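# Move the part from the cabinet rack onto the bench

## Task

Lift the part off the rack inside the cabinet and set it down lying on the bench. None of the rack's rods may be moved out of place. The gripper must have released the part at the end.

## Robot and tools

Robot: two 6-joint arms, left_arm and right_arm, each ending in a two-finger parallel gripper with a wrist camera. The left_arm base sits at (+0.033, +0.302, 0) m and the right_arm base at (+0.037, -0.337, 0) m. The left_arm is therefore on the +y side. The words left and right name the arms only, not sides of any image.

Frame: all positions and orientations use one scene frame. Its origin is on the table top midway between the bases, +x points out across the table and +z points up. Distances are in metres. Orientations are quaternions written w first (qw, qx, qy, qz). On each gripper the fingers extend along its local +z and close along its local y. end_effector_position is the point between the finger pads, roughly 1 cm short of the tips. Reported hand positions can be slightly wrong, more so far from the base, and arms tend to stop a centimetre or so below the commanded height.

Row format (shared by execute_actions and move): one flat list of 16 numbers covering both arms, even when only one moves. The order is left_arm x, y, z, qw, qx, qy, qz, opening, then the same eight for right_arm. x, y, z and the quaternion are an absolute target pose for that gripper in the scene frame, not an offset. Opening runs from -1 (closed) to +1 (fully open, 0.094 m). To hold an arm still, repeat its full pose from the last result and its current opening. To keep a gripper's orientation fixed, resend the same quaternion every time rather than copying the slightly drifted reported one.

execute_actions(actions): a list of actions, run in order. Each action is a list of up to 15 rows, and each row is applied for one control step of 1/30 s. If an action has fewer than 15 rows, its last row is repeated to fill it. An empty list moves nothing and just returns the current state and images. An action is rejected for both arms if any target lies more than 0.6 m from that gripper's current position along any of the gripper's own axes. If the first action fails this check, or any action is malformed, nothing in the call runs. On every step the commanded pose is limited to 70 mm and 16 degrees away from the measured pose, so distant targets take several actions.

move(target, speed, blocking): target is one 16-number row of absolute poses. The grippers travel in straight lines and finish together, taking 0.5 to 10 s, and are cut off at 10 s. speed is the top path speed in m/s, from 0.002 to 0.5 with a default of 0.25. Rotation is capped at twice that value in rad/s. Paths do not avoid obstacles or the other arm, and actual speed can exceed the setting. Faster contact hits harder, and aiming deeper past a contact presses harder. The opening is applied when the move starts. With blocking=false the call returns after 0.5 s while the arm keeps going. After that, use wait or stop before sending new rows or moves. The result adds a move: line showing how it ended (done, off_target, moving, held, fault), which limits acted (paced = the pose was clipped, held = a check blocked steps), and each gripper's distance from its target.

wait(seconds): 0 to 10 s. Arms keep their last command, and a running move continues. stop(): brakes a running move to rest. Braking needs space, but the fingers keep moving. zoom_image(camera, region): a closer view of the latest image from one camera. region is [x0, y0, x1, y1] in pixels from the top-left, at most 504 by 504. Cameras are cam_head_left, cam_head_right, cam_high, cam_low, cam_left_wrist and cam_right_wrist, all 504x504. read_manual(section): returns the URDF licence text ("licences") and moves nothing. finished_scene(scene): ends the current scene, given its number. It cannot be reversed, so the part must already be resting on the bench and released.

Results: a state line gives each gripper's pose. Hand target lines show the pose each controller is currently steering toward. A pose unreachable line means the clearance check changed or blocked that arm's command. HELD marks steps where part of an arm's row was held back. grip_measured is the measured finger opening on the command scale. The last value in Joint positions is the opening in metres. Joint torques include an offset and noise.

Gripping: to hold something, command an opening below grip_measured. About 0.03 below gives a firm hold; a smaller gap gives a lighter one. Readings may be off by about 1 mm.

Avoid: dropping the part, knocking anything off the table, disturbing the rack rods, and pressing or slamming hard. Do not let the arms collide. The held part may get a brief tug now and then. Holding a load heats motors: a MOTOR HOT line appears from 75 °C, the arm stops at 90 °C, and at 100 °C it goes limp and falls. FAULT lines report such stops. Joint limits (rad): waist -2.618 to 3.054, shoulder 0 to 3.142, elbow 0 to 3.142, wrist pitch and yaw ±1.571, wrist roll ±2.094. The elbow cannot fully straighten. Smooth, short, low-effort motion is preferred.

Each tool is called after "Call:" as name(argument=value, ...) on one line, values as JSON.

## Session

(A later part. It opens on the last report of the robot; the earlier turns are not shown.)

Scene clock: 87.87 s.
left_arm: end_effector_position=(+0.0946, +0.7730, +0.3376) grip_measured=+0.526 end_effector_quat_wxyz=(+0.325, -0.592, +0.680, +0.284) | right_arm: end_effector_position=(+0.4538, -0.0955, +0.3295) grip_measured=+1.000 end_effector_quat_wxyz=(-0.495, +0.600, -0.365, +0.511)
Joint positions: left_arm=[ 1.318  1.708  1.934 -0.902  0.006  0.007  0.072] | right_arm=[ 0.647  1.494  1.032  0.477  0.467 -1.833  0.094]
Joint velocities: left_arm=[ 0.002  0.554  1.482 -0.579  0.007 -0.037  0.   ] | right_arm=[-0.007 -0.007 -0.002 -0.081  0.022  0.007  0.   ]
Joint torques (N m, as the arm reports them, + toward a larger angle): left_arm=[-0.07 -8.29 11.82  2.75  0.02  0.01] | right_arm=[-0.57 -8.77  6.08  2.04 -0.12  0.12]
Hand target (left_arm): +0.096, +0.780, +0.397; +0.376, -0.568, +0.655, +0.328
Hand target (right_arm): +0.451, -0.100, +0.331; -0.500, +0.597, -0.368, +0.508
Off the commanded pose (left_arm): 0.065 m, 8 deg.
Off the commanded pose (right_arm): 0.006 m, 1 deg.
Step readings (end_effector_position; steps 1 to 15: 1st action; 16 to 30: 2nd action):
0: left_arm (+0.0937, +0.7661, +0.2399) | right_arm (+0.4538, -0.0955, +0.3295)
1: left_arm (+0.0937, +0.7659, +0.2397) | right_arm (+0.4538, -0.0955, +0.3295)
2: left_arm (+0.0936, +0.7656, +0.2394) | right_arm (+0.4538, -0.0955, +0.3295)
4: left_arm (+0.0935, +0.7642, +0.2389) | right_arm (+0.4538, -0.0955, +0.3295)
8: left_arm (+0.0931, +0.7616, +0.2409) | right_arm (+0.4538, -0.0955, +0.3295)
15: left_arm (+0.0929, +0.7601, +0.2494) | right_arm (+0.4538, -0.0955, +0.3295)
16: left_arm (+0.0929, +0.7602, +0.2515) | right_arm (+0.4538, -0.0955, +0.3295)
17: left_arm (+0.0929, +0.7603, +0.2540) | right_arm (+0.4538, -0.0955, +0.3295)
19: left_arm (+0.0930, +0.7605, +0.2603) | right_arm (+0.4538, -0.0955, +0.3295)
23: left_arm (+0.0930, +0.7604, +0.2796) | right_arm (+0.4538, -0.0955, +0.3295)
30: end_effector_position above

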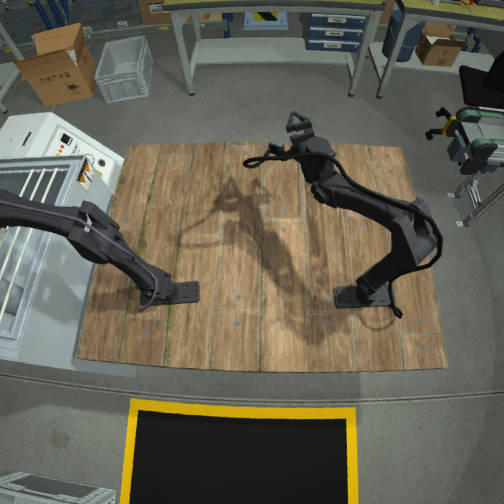

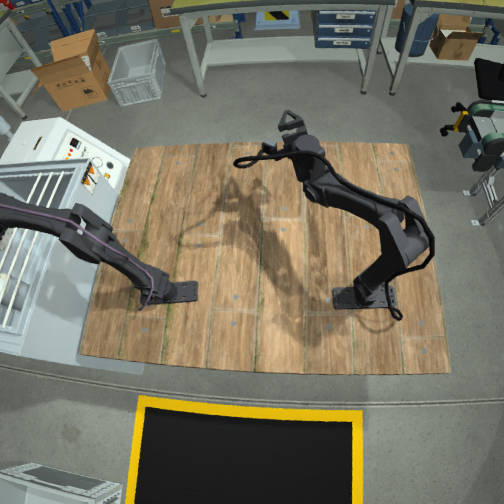

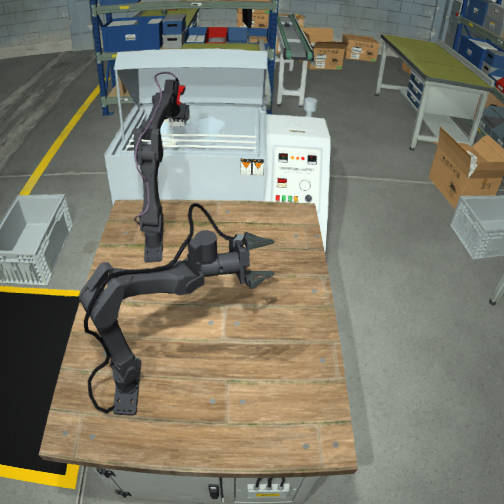

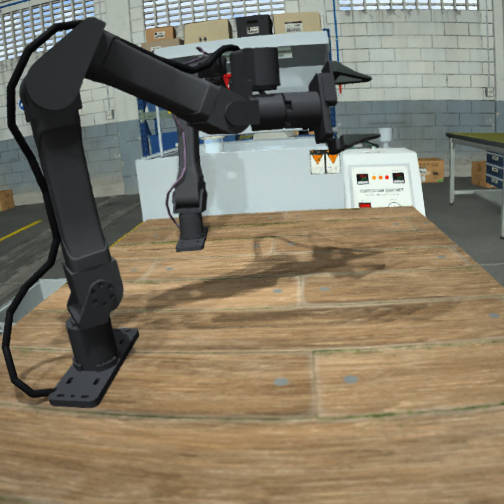

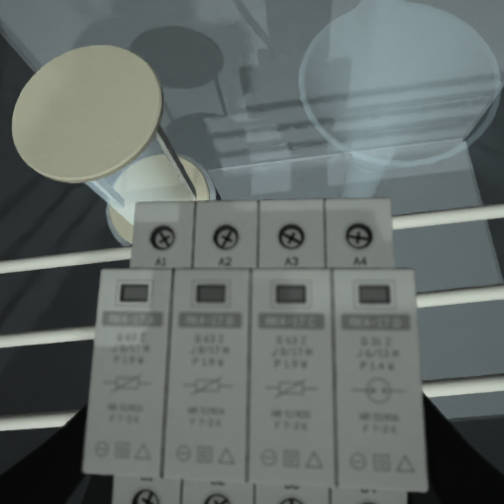

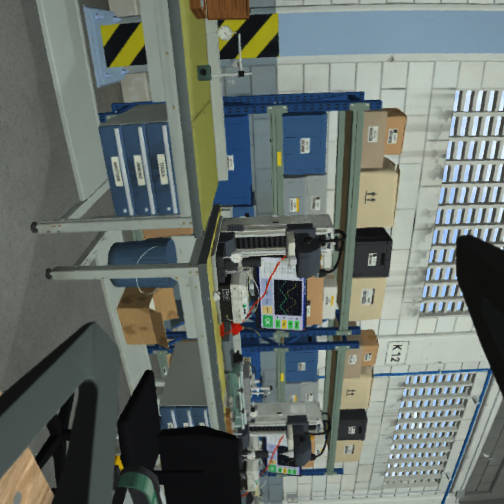

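Call:
move(target=[0.42,0.37,0.36,0.461,-0.077,0.883,0.040,0.485, 0.451,-0.10,0.331,-0.500,0.597,-0.368,0.508,1], speed=0.25)

Call:
move(target=[0.42,0.37,0.095,0.461,-0.077,0.883,0.040,0.485, 0.451,-0.10,0.331,-0.500,0.597,-0.368,0.508,1], speed=0.18)

Scene clock: 93.40 s.
left_arm: end_effector_position=(+0.3858, +0.3614, +0.3029) grip_measured=+0.525 end_effector_quat_wxyz=(+0.364, -0.080, +0.927, +0.031) | right_arm: end_effector_position=(+0.4538, -0.0955, +0.3295) grip_measured=+1.000 end_effector_quat_wxyz=(-0.495, +0.600, -0.365, +0.511)
Joint positions: left_arm=[ 0.038  1.346  1.554 -1.031 -0.007 -0.007  0.072] | right_arm=[ 0.647  1.494  1.032  0.477  0.467 -1.833  0.094]
Joint velocities: left_arm=[-0.017 -0.007  0.012 -0.007 -0.007  0.007  0.001] | right_arm=[ 0.012 -0.007  0.007  0.037  0.037  0.022  0.   ]
Joint torques (N m, as the arm reports them, + toward a larger angle): left_arm=[-0.27 -5.26 12.84  2.83 -0.06 -0.04] | right_arm=[-0.58 -8.76  6.1   2.04 -0.12  0.12]
Hand target (left_arm): +0.404, +0.364, +0.360; +0.458, -0.077, +0.885, +0.041
Hand target (right_arm): +0.451, -0.100, +0.331; -0.500, +0.597, -0.368, +0.508
Off the commanded pose (left_arm): 0.067 m, 12 deg.
Off the commanded pose (right_arm): 0.006 m, 1 deg.
move: off_target (left_arm)

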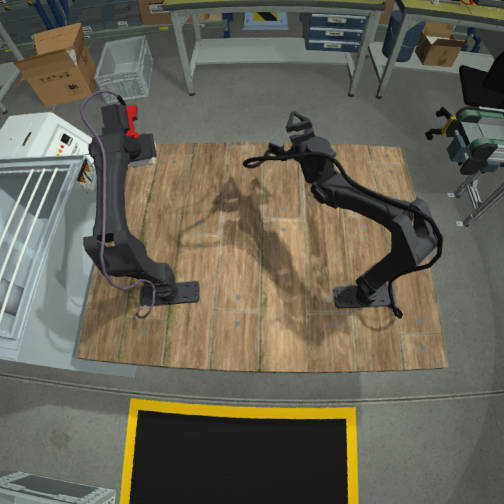

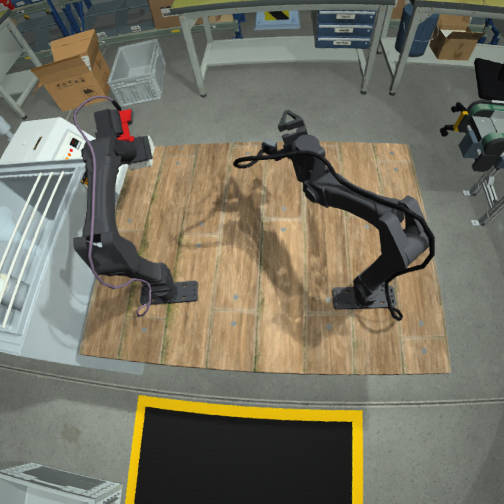

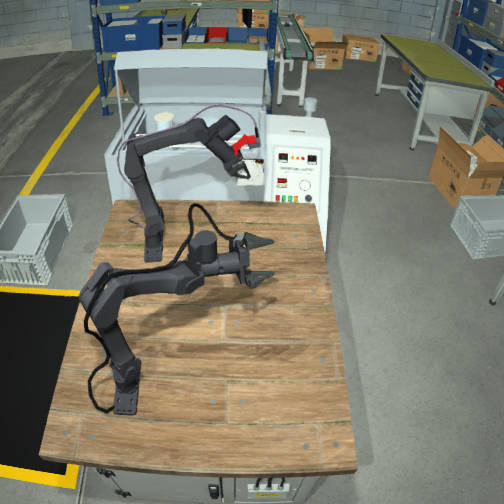

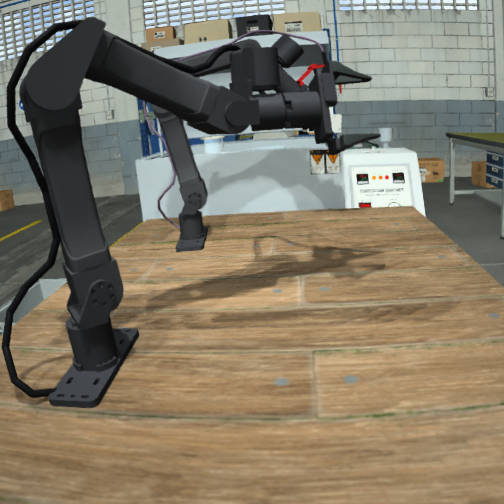

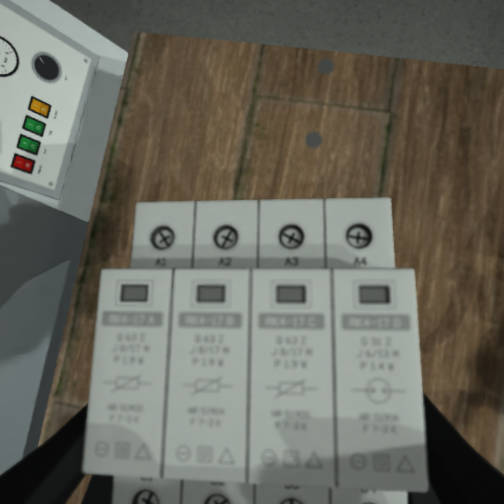

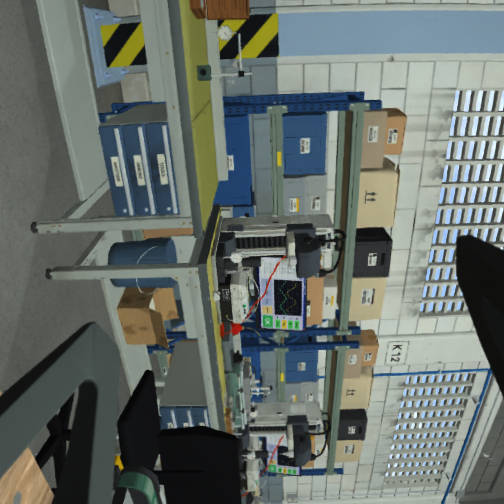

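Scene clock: 95.53 s.
left_arm: end_effector_position=(+0.3884, +0.3618, +0.0623) grip_measured=+0.525 end_effector_quat_wxyz=(+0.386, -0.079, +0.919, +0.033) | right_arm: end_effector_position=(+0.4538, -0.0955, +0.3295) grip_measured=+1.000 end_effector_quat_wxyz=(-0.495, +0.600, -0.365, +0.511)
Joint positions: left_arm=[ 0.038  1.397  0.558  0.065 -0.007 -0.006  0.072] | right_arm=[ 0.647  1.494  1.032  0.477  0.467 -1.833  0.094]
Joint velocities: left_arm=[-0.002  0.012  0.007  0.051 -0.007  0.037  0.   ] | right_arm=[ 0.002  0.002 -0.012  0.007  0.007  0.022  0.   ]
Joint torques (N m, as the arm reports them, + toward a larger angle): left_arm=[ 0.52 -5.19  7.8   2.95  0.01  0.03] | right_arm=[-0.57 -8.76  6.09  2.03 -0.12  0.12]
Hand target (left_arm): +0.413, +0.368, +0.098; +0.458, -0.076, +0.885, +0.041
Hand target (right_arm): +0.451, -0.100, +0.331; -0.500, +0.597, -0.368, +0.508
Off the commanded pose (left_arm): 0.046 m, 10 deg.
Off the commanded pose (right_arm): 0.006 m, 1 deg.
move: off_target (left_arm); limits=paced

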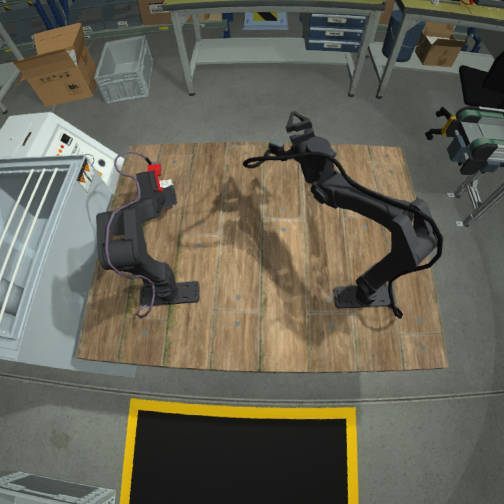

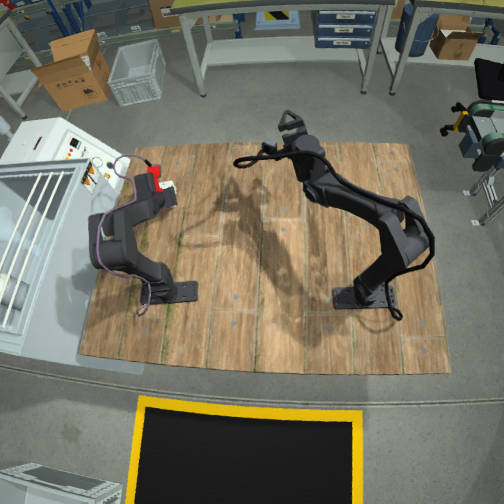

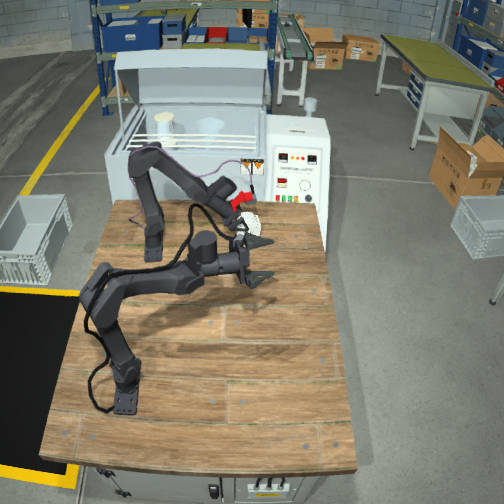

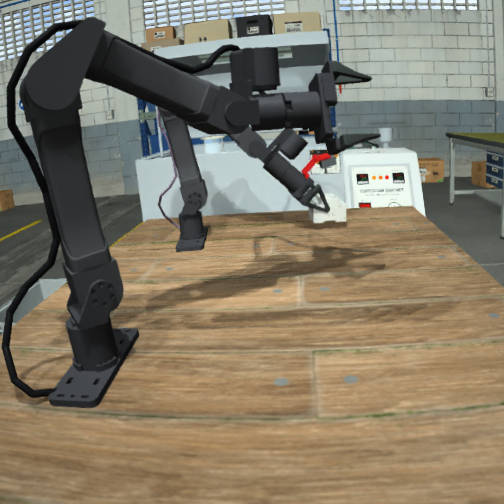

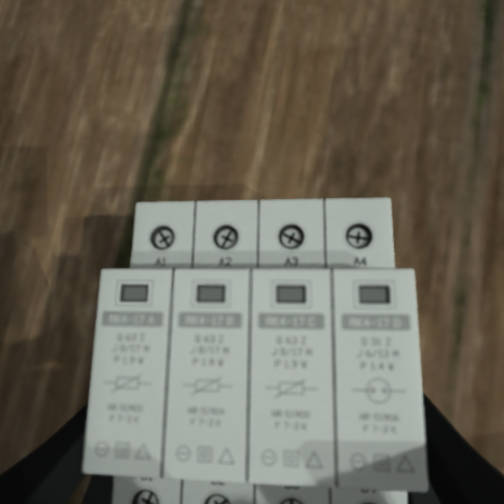

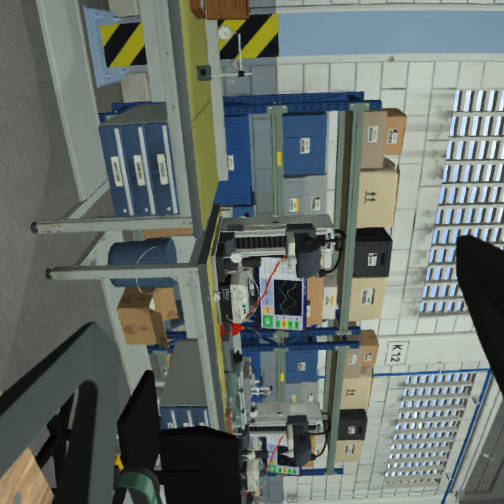

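Ramp down 1 mm/step from 0.094 to ~0.066.

Call:
execute_actions(actions=[[[0.42,0.37,0.094,0.461,-0.077,0.883,0.040,0.485, 0.451,-0.10,0.331,-0.500,0.597,-0.368,0.508,1],[0.42,0.37,0.093,0.461,-0.077,0.883,0.040,0.485, 0.451,-0.10,0.331,-0.500,0.597,-0.368,0.508,1],[0.42,0.37,0.092,0.461,-0.077,0.883,0.040,0.485, 0.451,-0.10,0.331,-0.500,0.597,-0.368,0.508,1],[0.42,0.37,0.091,0.461,-0.077,0.883,0.040,0.485, 0.451,-0.10,0.331,-0.500,0.597,-0.368,0.508,1],[0.42,0.37,0.090,0.461,-0.077,0.883,0.040,0.485, 0.451,-0.10,0.331,-0.500,0.597,-0.368,0.508,1],[0.42,0.37,0.089,0.461,-0.077,0.883,0.040,0.485, 0.451,-0.10,0.331,-0.500,0.597,-0.368,0.508,1],[0.42,0.37,0.088,0.461,-0.077,0.883,0.040,0.485, 0.451,-0.10,0.331,-0.500,0.597,-0.368,0.508,1],[0.42,0.37,0.087,0.461,-0.077,0.883,0.040,0.485, 0.451,-0.10,0.331,-0.500,0.597,-0.368,0.508,1],[0.42,0.37,0.086,0.461,-0.077,0.883,0.040,0.485, 0.451,-0.10,0.331,-0.500,0.597,-0.368,0.508,1],[0.42,0.37,0.085,0.461,-0.077,0.883,0.040,0.485, 0.451,-0.10,0.331,-0.500,0.597,-0.368,0.508,1],[0.42,0.37,0.084,0.461,-0.077,0.883,0.040,0.485, 0.451,-0.10,0.331,-0.500,0.597,-0.368,0.508,1],[0.42,0.37,0.083,0.461,-0.077,0.883,0.040,0.485, 0.451,-0.10,0.331,-0.500,0.597,-0.368,0.508,1],[0.42,0.37,0.082,0.461,-0.077,0.883,0.040,0.485, 0.451,-0.10,0.331,-0.500,0.597,-0.368,0.508,1],[0.42,0.37,0.081,0.461,-0.077,0.883,0.040,0.485, 0.451,-0.10,0.331,-0.500,0.597,-0.368,0.508,1],[0.42,0.37,0.080,0.461,-0.077,0.883,0.040,0.485, 0.451,-0.10,0.331,-0.500,0.597,-0.368,0.508,1]],[[0.42,0.37,0.079,0.461,-0.077,0.883,0.040,0.485, 0.451,-0.10,0.331,-0.500,0.597,-0.368,0.508,1],[0.42,0.37,0.078,0.461,-0.077,0.883,0.040,0.485, 0.451,-0.10,0.331,-0.500,0.597,-0.368,0.508,1],[0.42,0.37,0.077,0.461,-0.077,0.883,0.040,0.485, 0.451,-0.10,0.331,-0.500,0.597,-0.368,0.508,1],[0.42,0.37,0.076,0.461,-0.077,0.883,0.040,0.485, 0.451,-0.10,0.331,-0.500,0.597,-0.368,0.508,1],[0.42,0.37,0.075,0.461,-0.077,0.883,0.040,0.485, 0.451,-0.10,0.331,-0.500,0.597,-0.368,0.508,1],[0.42,0.37,0.074,0.461,-0.077,0.883,0.040,0.485, 0.451,-0.10,0.331,-0.500,0.597,-0.368,0.508,1],[0.42,0.37,0.073,0.461,-0.077,0.883,0.040,0.485, 0.451,-0.10,0.331,-0.500,0.597,-0.368,0.508,1],[0.42,0.37,0.072,0.461,-0.077,0.883,0.040,0.485, 0.451,-0.10,0.331,-0.500,0.597,-0.368,0.508,1],[0.42,0.37,0.071,0.461,-0.077,0.883,0.040,0.485, 0.451,-0.10,0.331,-0.500,0.597,-0.368,0.508,1],[0.42,0.37,0.070,0.461,-0.077,0.883,0.040,0.485, 0.451,-0.10,0.331,-0.500,0.597,-0.368,0.508,1],[0.42,0.37,0.069,0.461,-0.077,0.883,0.040,0.485, 0.451,-0.10,0.331,-0.500,0.597,-0.368,0.508,1],[0.42,0.37,0.068,0.461,-0.077,0.883,0.040,0.485, 0.451,-0.10,0.331,-0.500,0.597,-0.368,0.508,1],[0.42,0.37,0.067,0.461,-0.077,0.883,0.040,0.485, 0.451,-0.10,0.331,-0.500,0.597,-0.368,0.508,1],[0.42,0.37,0.066,0.461,-0.077,0.883,0.040,0.485, 0.451,-0.10,0.331,-0.500,0.597,-0.368,0.508,1],[0.42,0.37,0.065,0.461,-0.077,0.883,0.040,0.485, 0.451,-0.10,0.331,-0.500,0.597,-0.368,0.508,1]]])

Call:
zoom_image(camera="cam_low", region=[260, 150, 400, 260])

Scene clock: 112.60 s.
left_arm: end_effector_position=(+0.3950, +0.3629, +0.0406) grip_measured=+0.525 end_effector_quat_wxyz=(+0.394, -0.078, +0.915, +0.034) | right_arm: end_effector_position=(+0.4538, -0.0955, +0.3295) grip_measured=+1.000 end_effector_quat_wxyz=(-0.495, +0.600, -0.365, +0.511)
Joint positions: left_arm=[ 0.038  1.496  0.513  0.226 -0.007 -0.005  0.072] | right_arm=[ 0.647  1.494  1.032  0.477  0.467 -1.833  0.094]
Joint velocities: left_arm=[ 0.007  0.105 -0.027  0.198  0.037 -0.022  0.   ] | right_arm=[-0.007  0.002  0.002 -0.007  0.022 -0.007  0.   ]
Joint torques (N m, as the arm reports them, + toward a larger angle): left_arm=[ 0.57 -5.02  6.56  2.7   0.    0.02] | right_arm=[-0.57 -8.76  6.09  2.03 -0.12  0.12]
Hand target (left_arm): +0.416, +0.369, +0.067; +0.457, -0.077, +0.885, +0.041
Hand target (right_arm): +0.451, -0.100, +0.331; -0.500, +0.597, -0.368, +0.508
Off the commanded pose (left_arm): 0.036 m, 8 deg.
Off the commanded pose (right_arm): 0.006 m, 1 deg.
Step readings (end_effector_position; steps 1 to 15: 1st action; 16 to 30: 2nd action):
0: left_arm (+0.3895, +0.3620, +0.0634) | right_arm (+0.4538, -0.0955, +0.3295)
1: left_arm (+0.3895, +0.3620, +0.0633) | right_arm (+0.4538, -0.0955, +0.3295)
2: left_arm (+0.3900, +0.3621, +0.0628) | right_arm (+0.4538, -0.0955, +0.3295)
4: left_arm (+0.3907, +0.3622, +0.0612) | right_arm (+0.4538, -0.0955, +0.3295)
8: left_arm (+0.3918, +0.3624, +0.0575) | right_arm (+0.4538, -0.0955, +0.3295)
15: left_arm (+0.3921, +0.3624, +0.0514) | right_arm (+0.4538, -0.0955, +0.3295)
16: left_arm (+0.3916, +0.3623, +0.0497) | right_arm (+0.4538, -0.0955, +0.3295)
17: left_arm (+0.3911, +0.3623, +0.0480) | right_arm (+0.4538, -0.0955, +0.3295)
19: left_arm (+0.3900, +0.3621, +0.0447) | right_arm (+0.4538, -0.0955, +0.3295)
23: left_arm (+0.3902, +0.3621, +0.0424) | right_arm (+0.4538, -0.0955, +0.3295)
30: end_effector_position above

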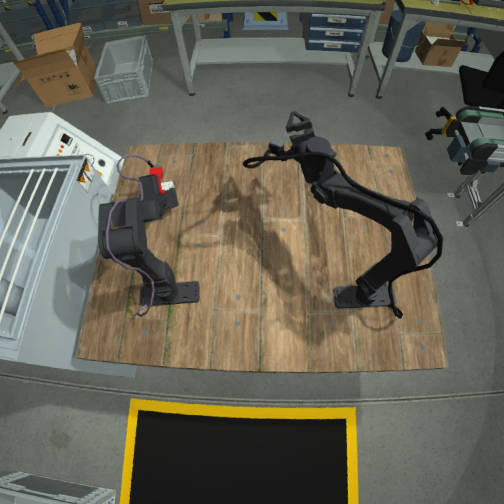

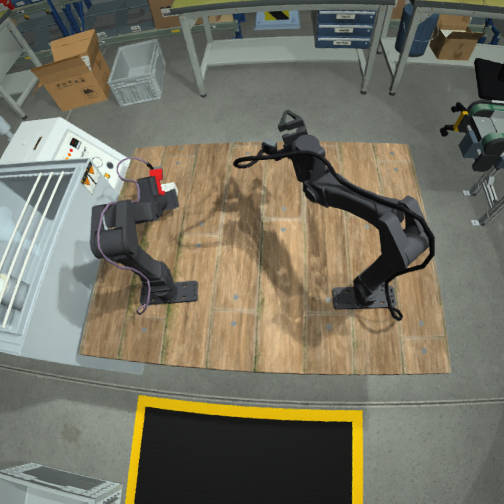

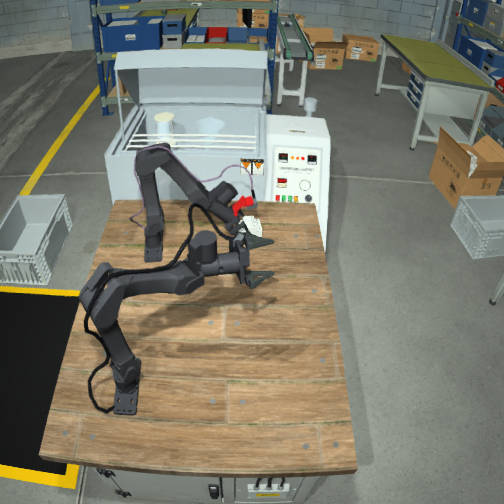

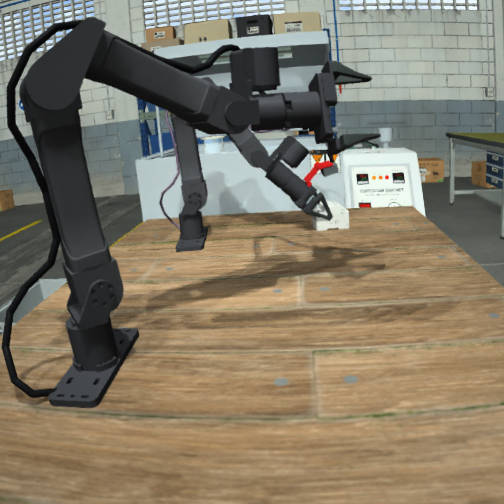

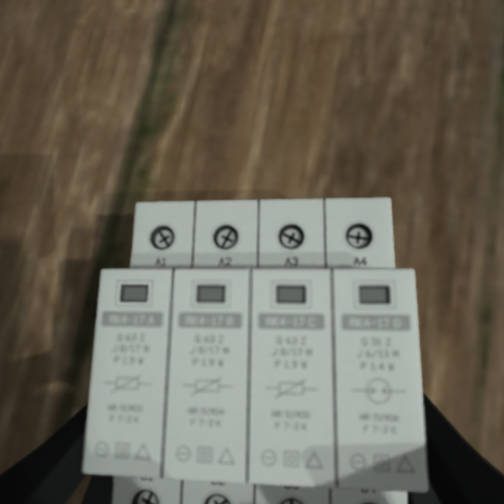

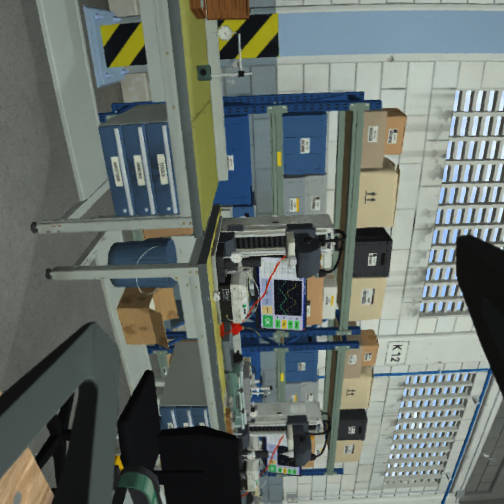

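Region (260, 150, 400, 260) of cam_low's 504x504 image, scaled by 3.600, with more detail than that image has; it fills the top 396 rows of this view, and the rest is white.

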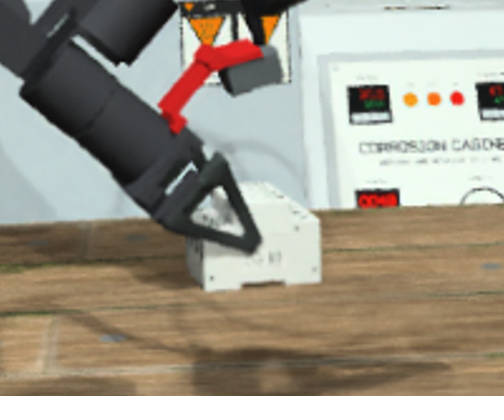

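Call:
execute_actions(actions=[[[0.417,0.369,0.063,0.453,-0.077,0.887,0.040,0.485, 0.451,-0.10,0.331,-0.500,0.597,-0.368,0.508,1],[0.414,0.369,0.061,0.445,-0.078,0.891,0.039,0.485, 0.451,-0.10,0.331,-0.500,0.597,-0.368,0.508,1],[0.411,0.368,0.059,0.437,-0.078,0.895,0.038,0.485, 0.451,-0.10,0.331,-0.500,0.597,-0.368,0.508,1],[0.408,0.367,0.057,0.429,-0.078,0.899,0.037,0.485, 0.451,-0.10,0.331,-0.500,0.597,-0.368,0.508,1],[0.405,0.367,0.055,0.421,-0.079,0.903,0.037,0.485, 0.451,-0.10,0.331,-0.500,0.597,-0.368,0.508,1],[0.402,0.366,0.053,0.413,-0.079,0.906,0.036,0.485, 0.451,-0.10,0.331,-0.500,0.597,-0.368,0.508,1],[0.402,0.366,0.053,0.413,-0.079,0.906,0.036,0.485, 0.451,-0.10,0.331,-0.500,0.597,-0.368,0.508,1],[0.402,0.366,0.053,0.413,-0.079,0.906,0.036,0.485, 0.451,-0.10,0.331,-0.500,0.597,-0.368,0.508,1],[0.402,0.366,0.053,0.413,-0.079,0.906,0.036,0.51, 0.451,-0.10,0.331,-0.500,0.597,-0.368,0.508,1],[0.402,0.366,0.053,0.413,-0.079,0.906,0.036,0.53, 0.451,-0.10,0.331,-0.500,0.597,-0.368,0.508,1],[0.402,0.366,0.053,0.413,-0.079,0.906,0.036,0.6, 0.451,-0.10,0.331,-0.500,0.597,-0.368,0.508,1],[0.402,0.366,0.053,0.413,-0.079,0.906,0.036,1, 0.451,-0.10,0.331,-0.500,0.597,-0.368,0.508,1]]])

Call:
move(target=[0.345,0.357,0.13,0.44,-0.078,0.894,0.038,1, 0.451,-0.10,0.331,-0.500,0.597,-0.368,0.508,1], speed=0.15)

Call:
zoom_image(camera="cam_high", region=[100, 80, 300, 260])

Scene clock: 121.80 s.
left_arm: end_effector_position=(+0.3954, +0.3630, +0.0389) grip_measured=+1.000 end_effector_quat_wxyz=(+0.395, -0.078, +0.915, +0.034) | right_arm: end_effector_position=(+0.4538, -0.0955, +0.3295) grip_measured=+1.000 end_effector_quat_wxyz=(-0.495, +0.600, -0.365, +0.511)
Joint positions: left_arm=[ 0.038  1.504  0.51   0.239 -0.007 -0.004  0.094] | right_arm=[ 0.647  1.494  1.032  0.477  0.467 -1.833  0.094]
Joint velocities: left_arm=[-0.012 -0.017 -0.002  0.095  0.022  0.007  0.   ] | right_arm=[-0.012 -0.027 -0.017 -0.007  0.037  0.051  0.   ]
Joint torques (N m, as the arm reports them, + toward a larger angle): left_arm=[ 0.47 -6.13  7.39  1.73  0.03 -0.03] | right_arm=[-0.57 -8.77  6.09  2.04 -0.12  0.12]
Hand target (left_arm): +0.402, +0.366, +0.053; +0.413, -0.079, +0.907, +0.036
Hand target (right_arm): +0.451, -0.100, +0.331; -0.500, +0.597, -0.368, +0.508
Off the commanded pose (left_arm): 0.016 m, 2 deg.
Off the commanded pose (right_arm): 0.006 m, 1 deg.
Step readings (end_effector_position):
0: left_arm (+0.3969, +0.3632, +0.0406) | right_arm (+0.4538, -0.0955, +0.3295)
1: left_arm (+0.3969, +0.3632, +0.0406) | right_arm (+0.4538, -0.0955, +0.3295)
2: left_arm (+0.3969, +0.3632, +0.0406) | right_arm (+0.4538, -0.0955, +0.3295)
4: left_arm (+0.3965, +0.3632, +0.0402) | right_arm (+0.4538, -0.0955, +0.3295)
8: left_arm (+0.3960, +0.3631, +0.0396) | right_arm (+0.4538, -0.0955, +0.3295)
15: end_effector_position above

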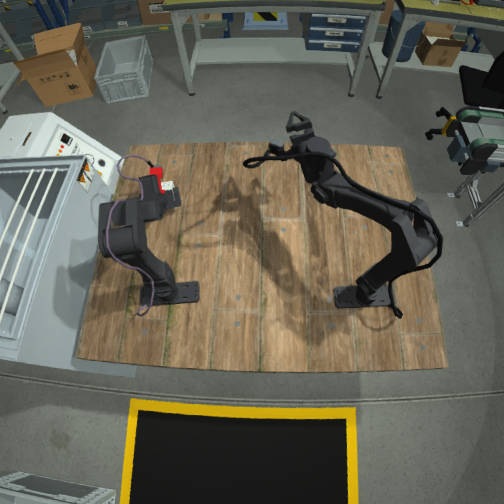

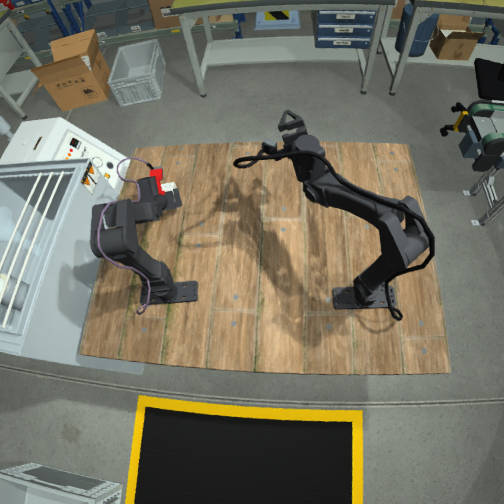

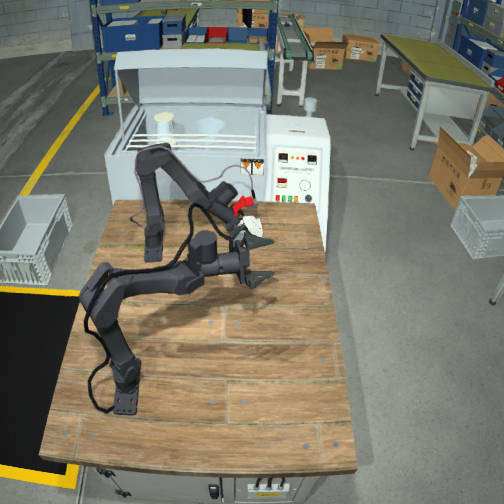

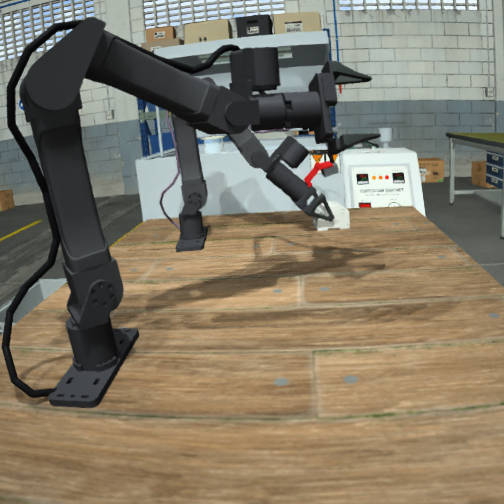

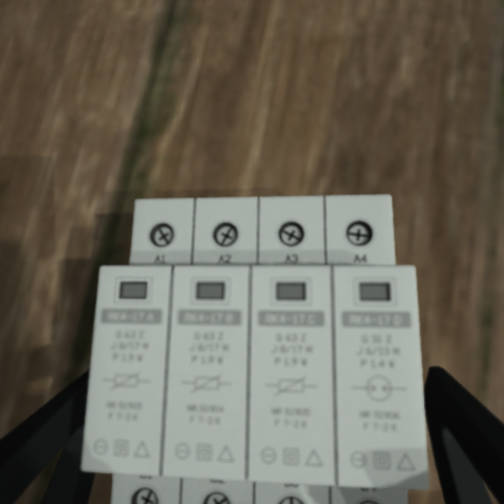

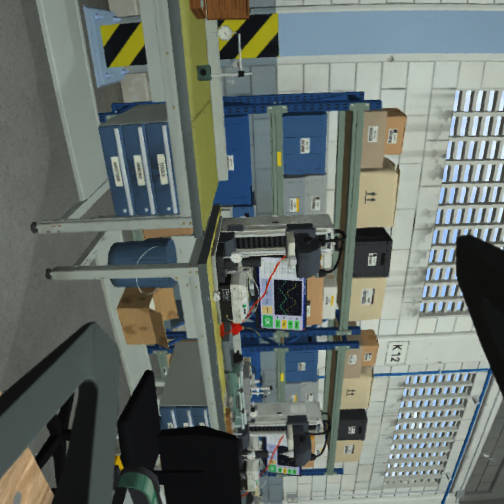

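Scene clock: 123.17 s.
left_arm: end_effector_position=(+0.3427, +0.3544, +0.1121) grip_measured=+1.000 end_effector_quat_wxyz=(+0.419, -0.077, +0.904, +0.036) | right_arm: end_effector_position=(+0.4538, -0.0955, +0.3296) grip_measured=+1.000 end_effector_quat_wxyz=(-0.495, +0.600, -0.365, +0.511)
Joint positions: left_arm=[ 0.038  1.022  0.497 -0.179 -0.007 -0.004  0.094] | right_arm=[ 0.647  1.494  1.032  0.477  0.467 -1.833  0.094]
Joint velocities: left_arm=[-0.012 -0.012  0.002 -0.051 -0.037  0.022  0.   ] | right_arm=[-0.017 -0.002 -0.002 -0.022  0.051  0.022  0.   ]
Joint torques (N m, as the arm reports them, + toward a larger angle): left_arm=[ 0.93 -4.04  9.09  1.76  0.08  0.05] | right_arm=[-0.57 -8.76  6.09  2.03 -0.12  0.12]
Hand target (left_arm): +0.346, +0.358, +0.128; +0.440, -0.078, +0.894, +0.039
Hand target (right_arm): +0.451, -0.100, +0.331; -0.500, +0.597, -0.368, +0.508
Off the commanded pose (left_arm): 0.018 m, 3 deg.
Off the commanded pose (right_arm): 0.005 m, 1 deg.
move: off_target (left_arm)

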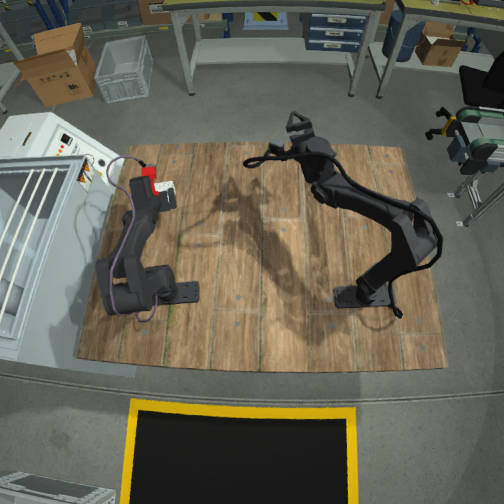

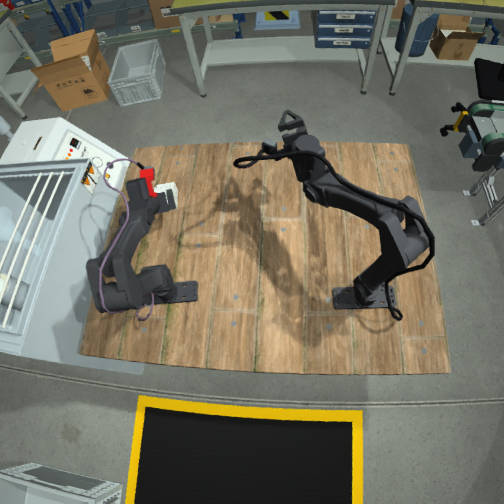

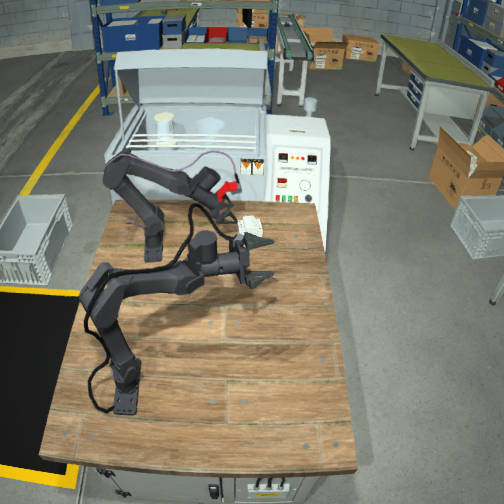

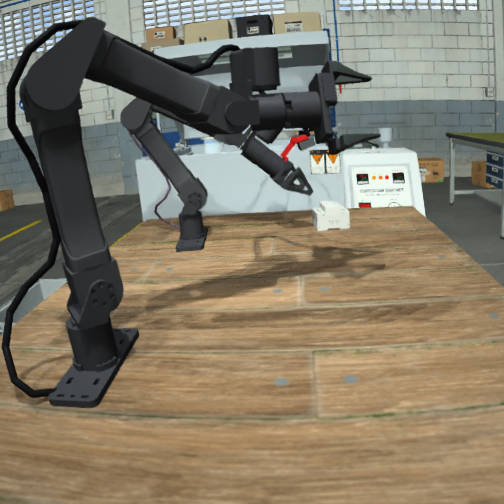

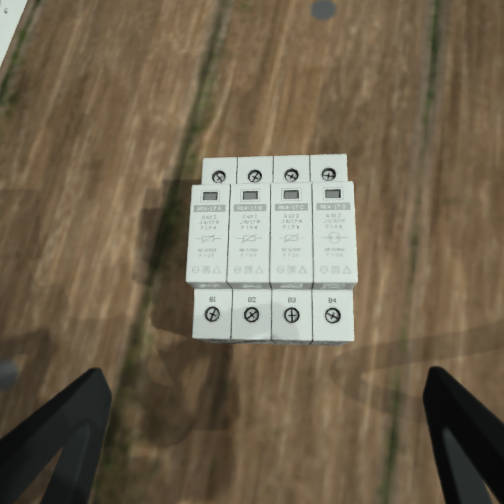

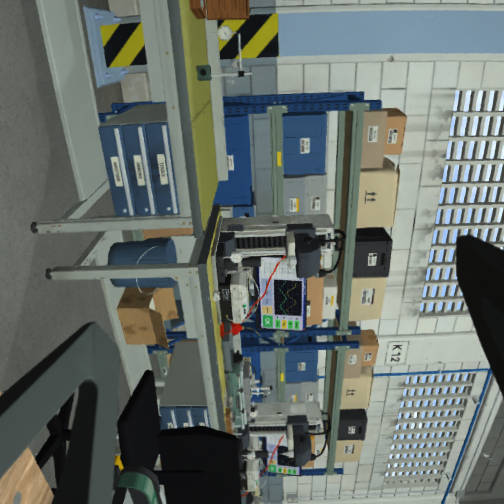

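Region (100, 80, 300, 260) of cam_high's 504x504 image, scaled by 2.520, with more detail than that image has; it fills the top 454 rows of this view, and the rest is white.

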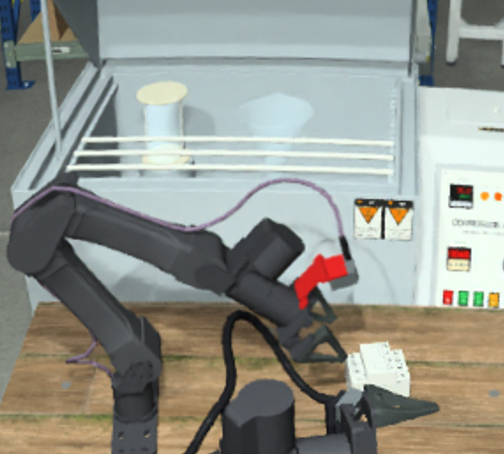

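Call:
finished_scene(scene=2)

The scene is finished: the task was done.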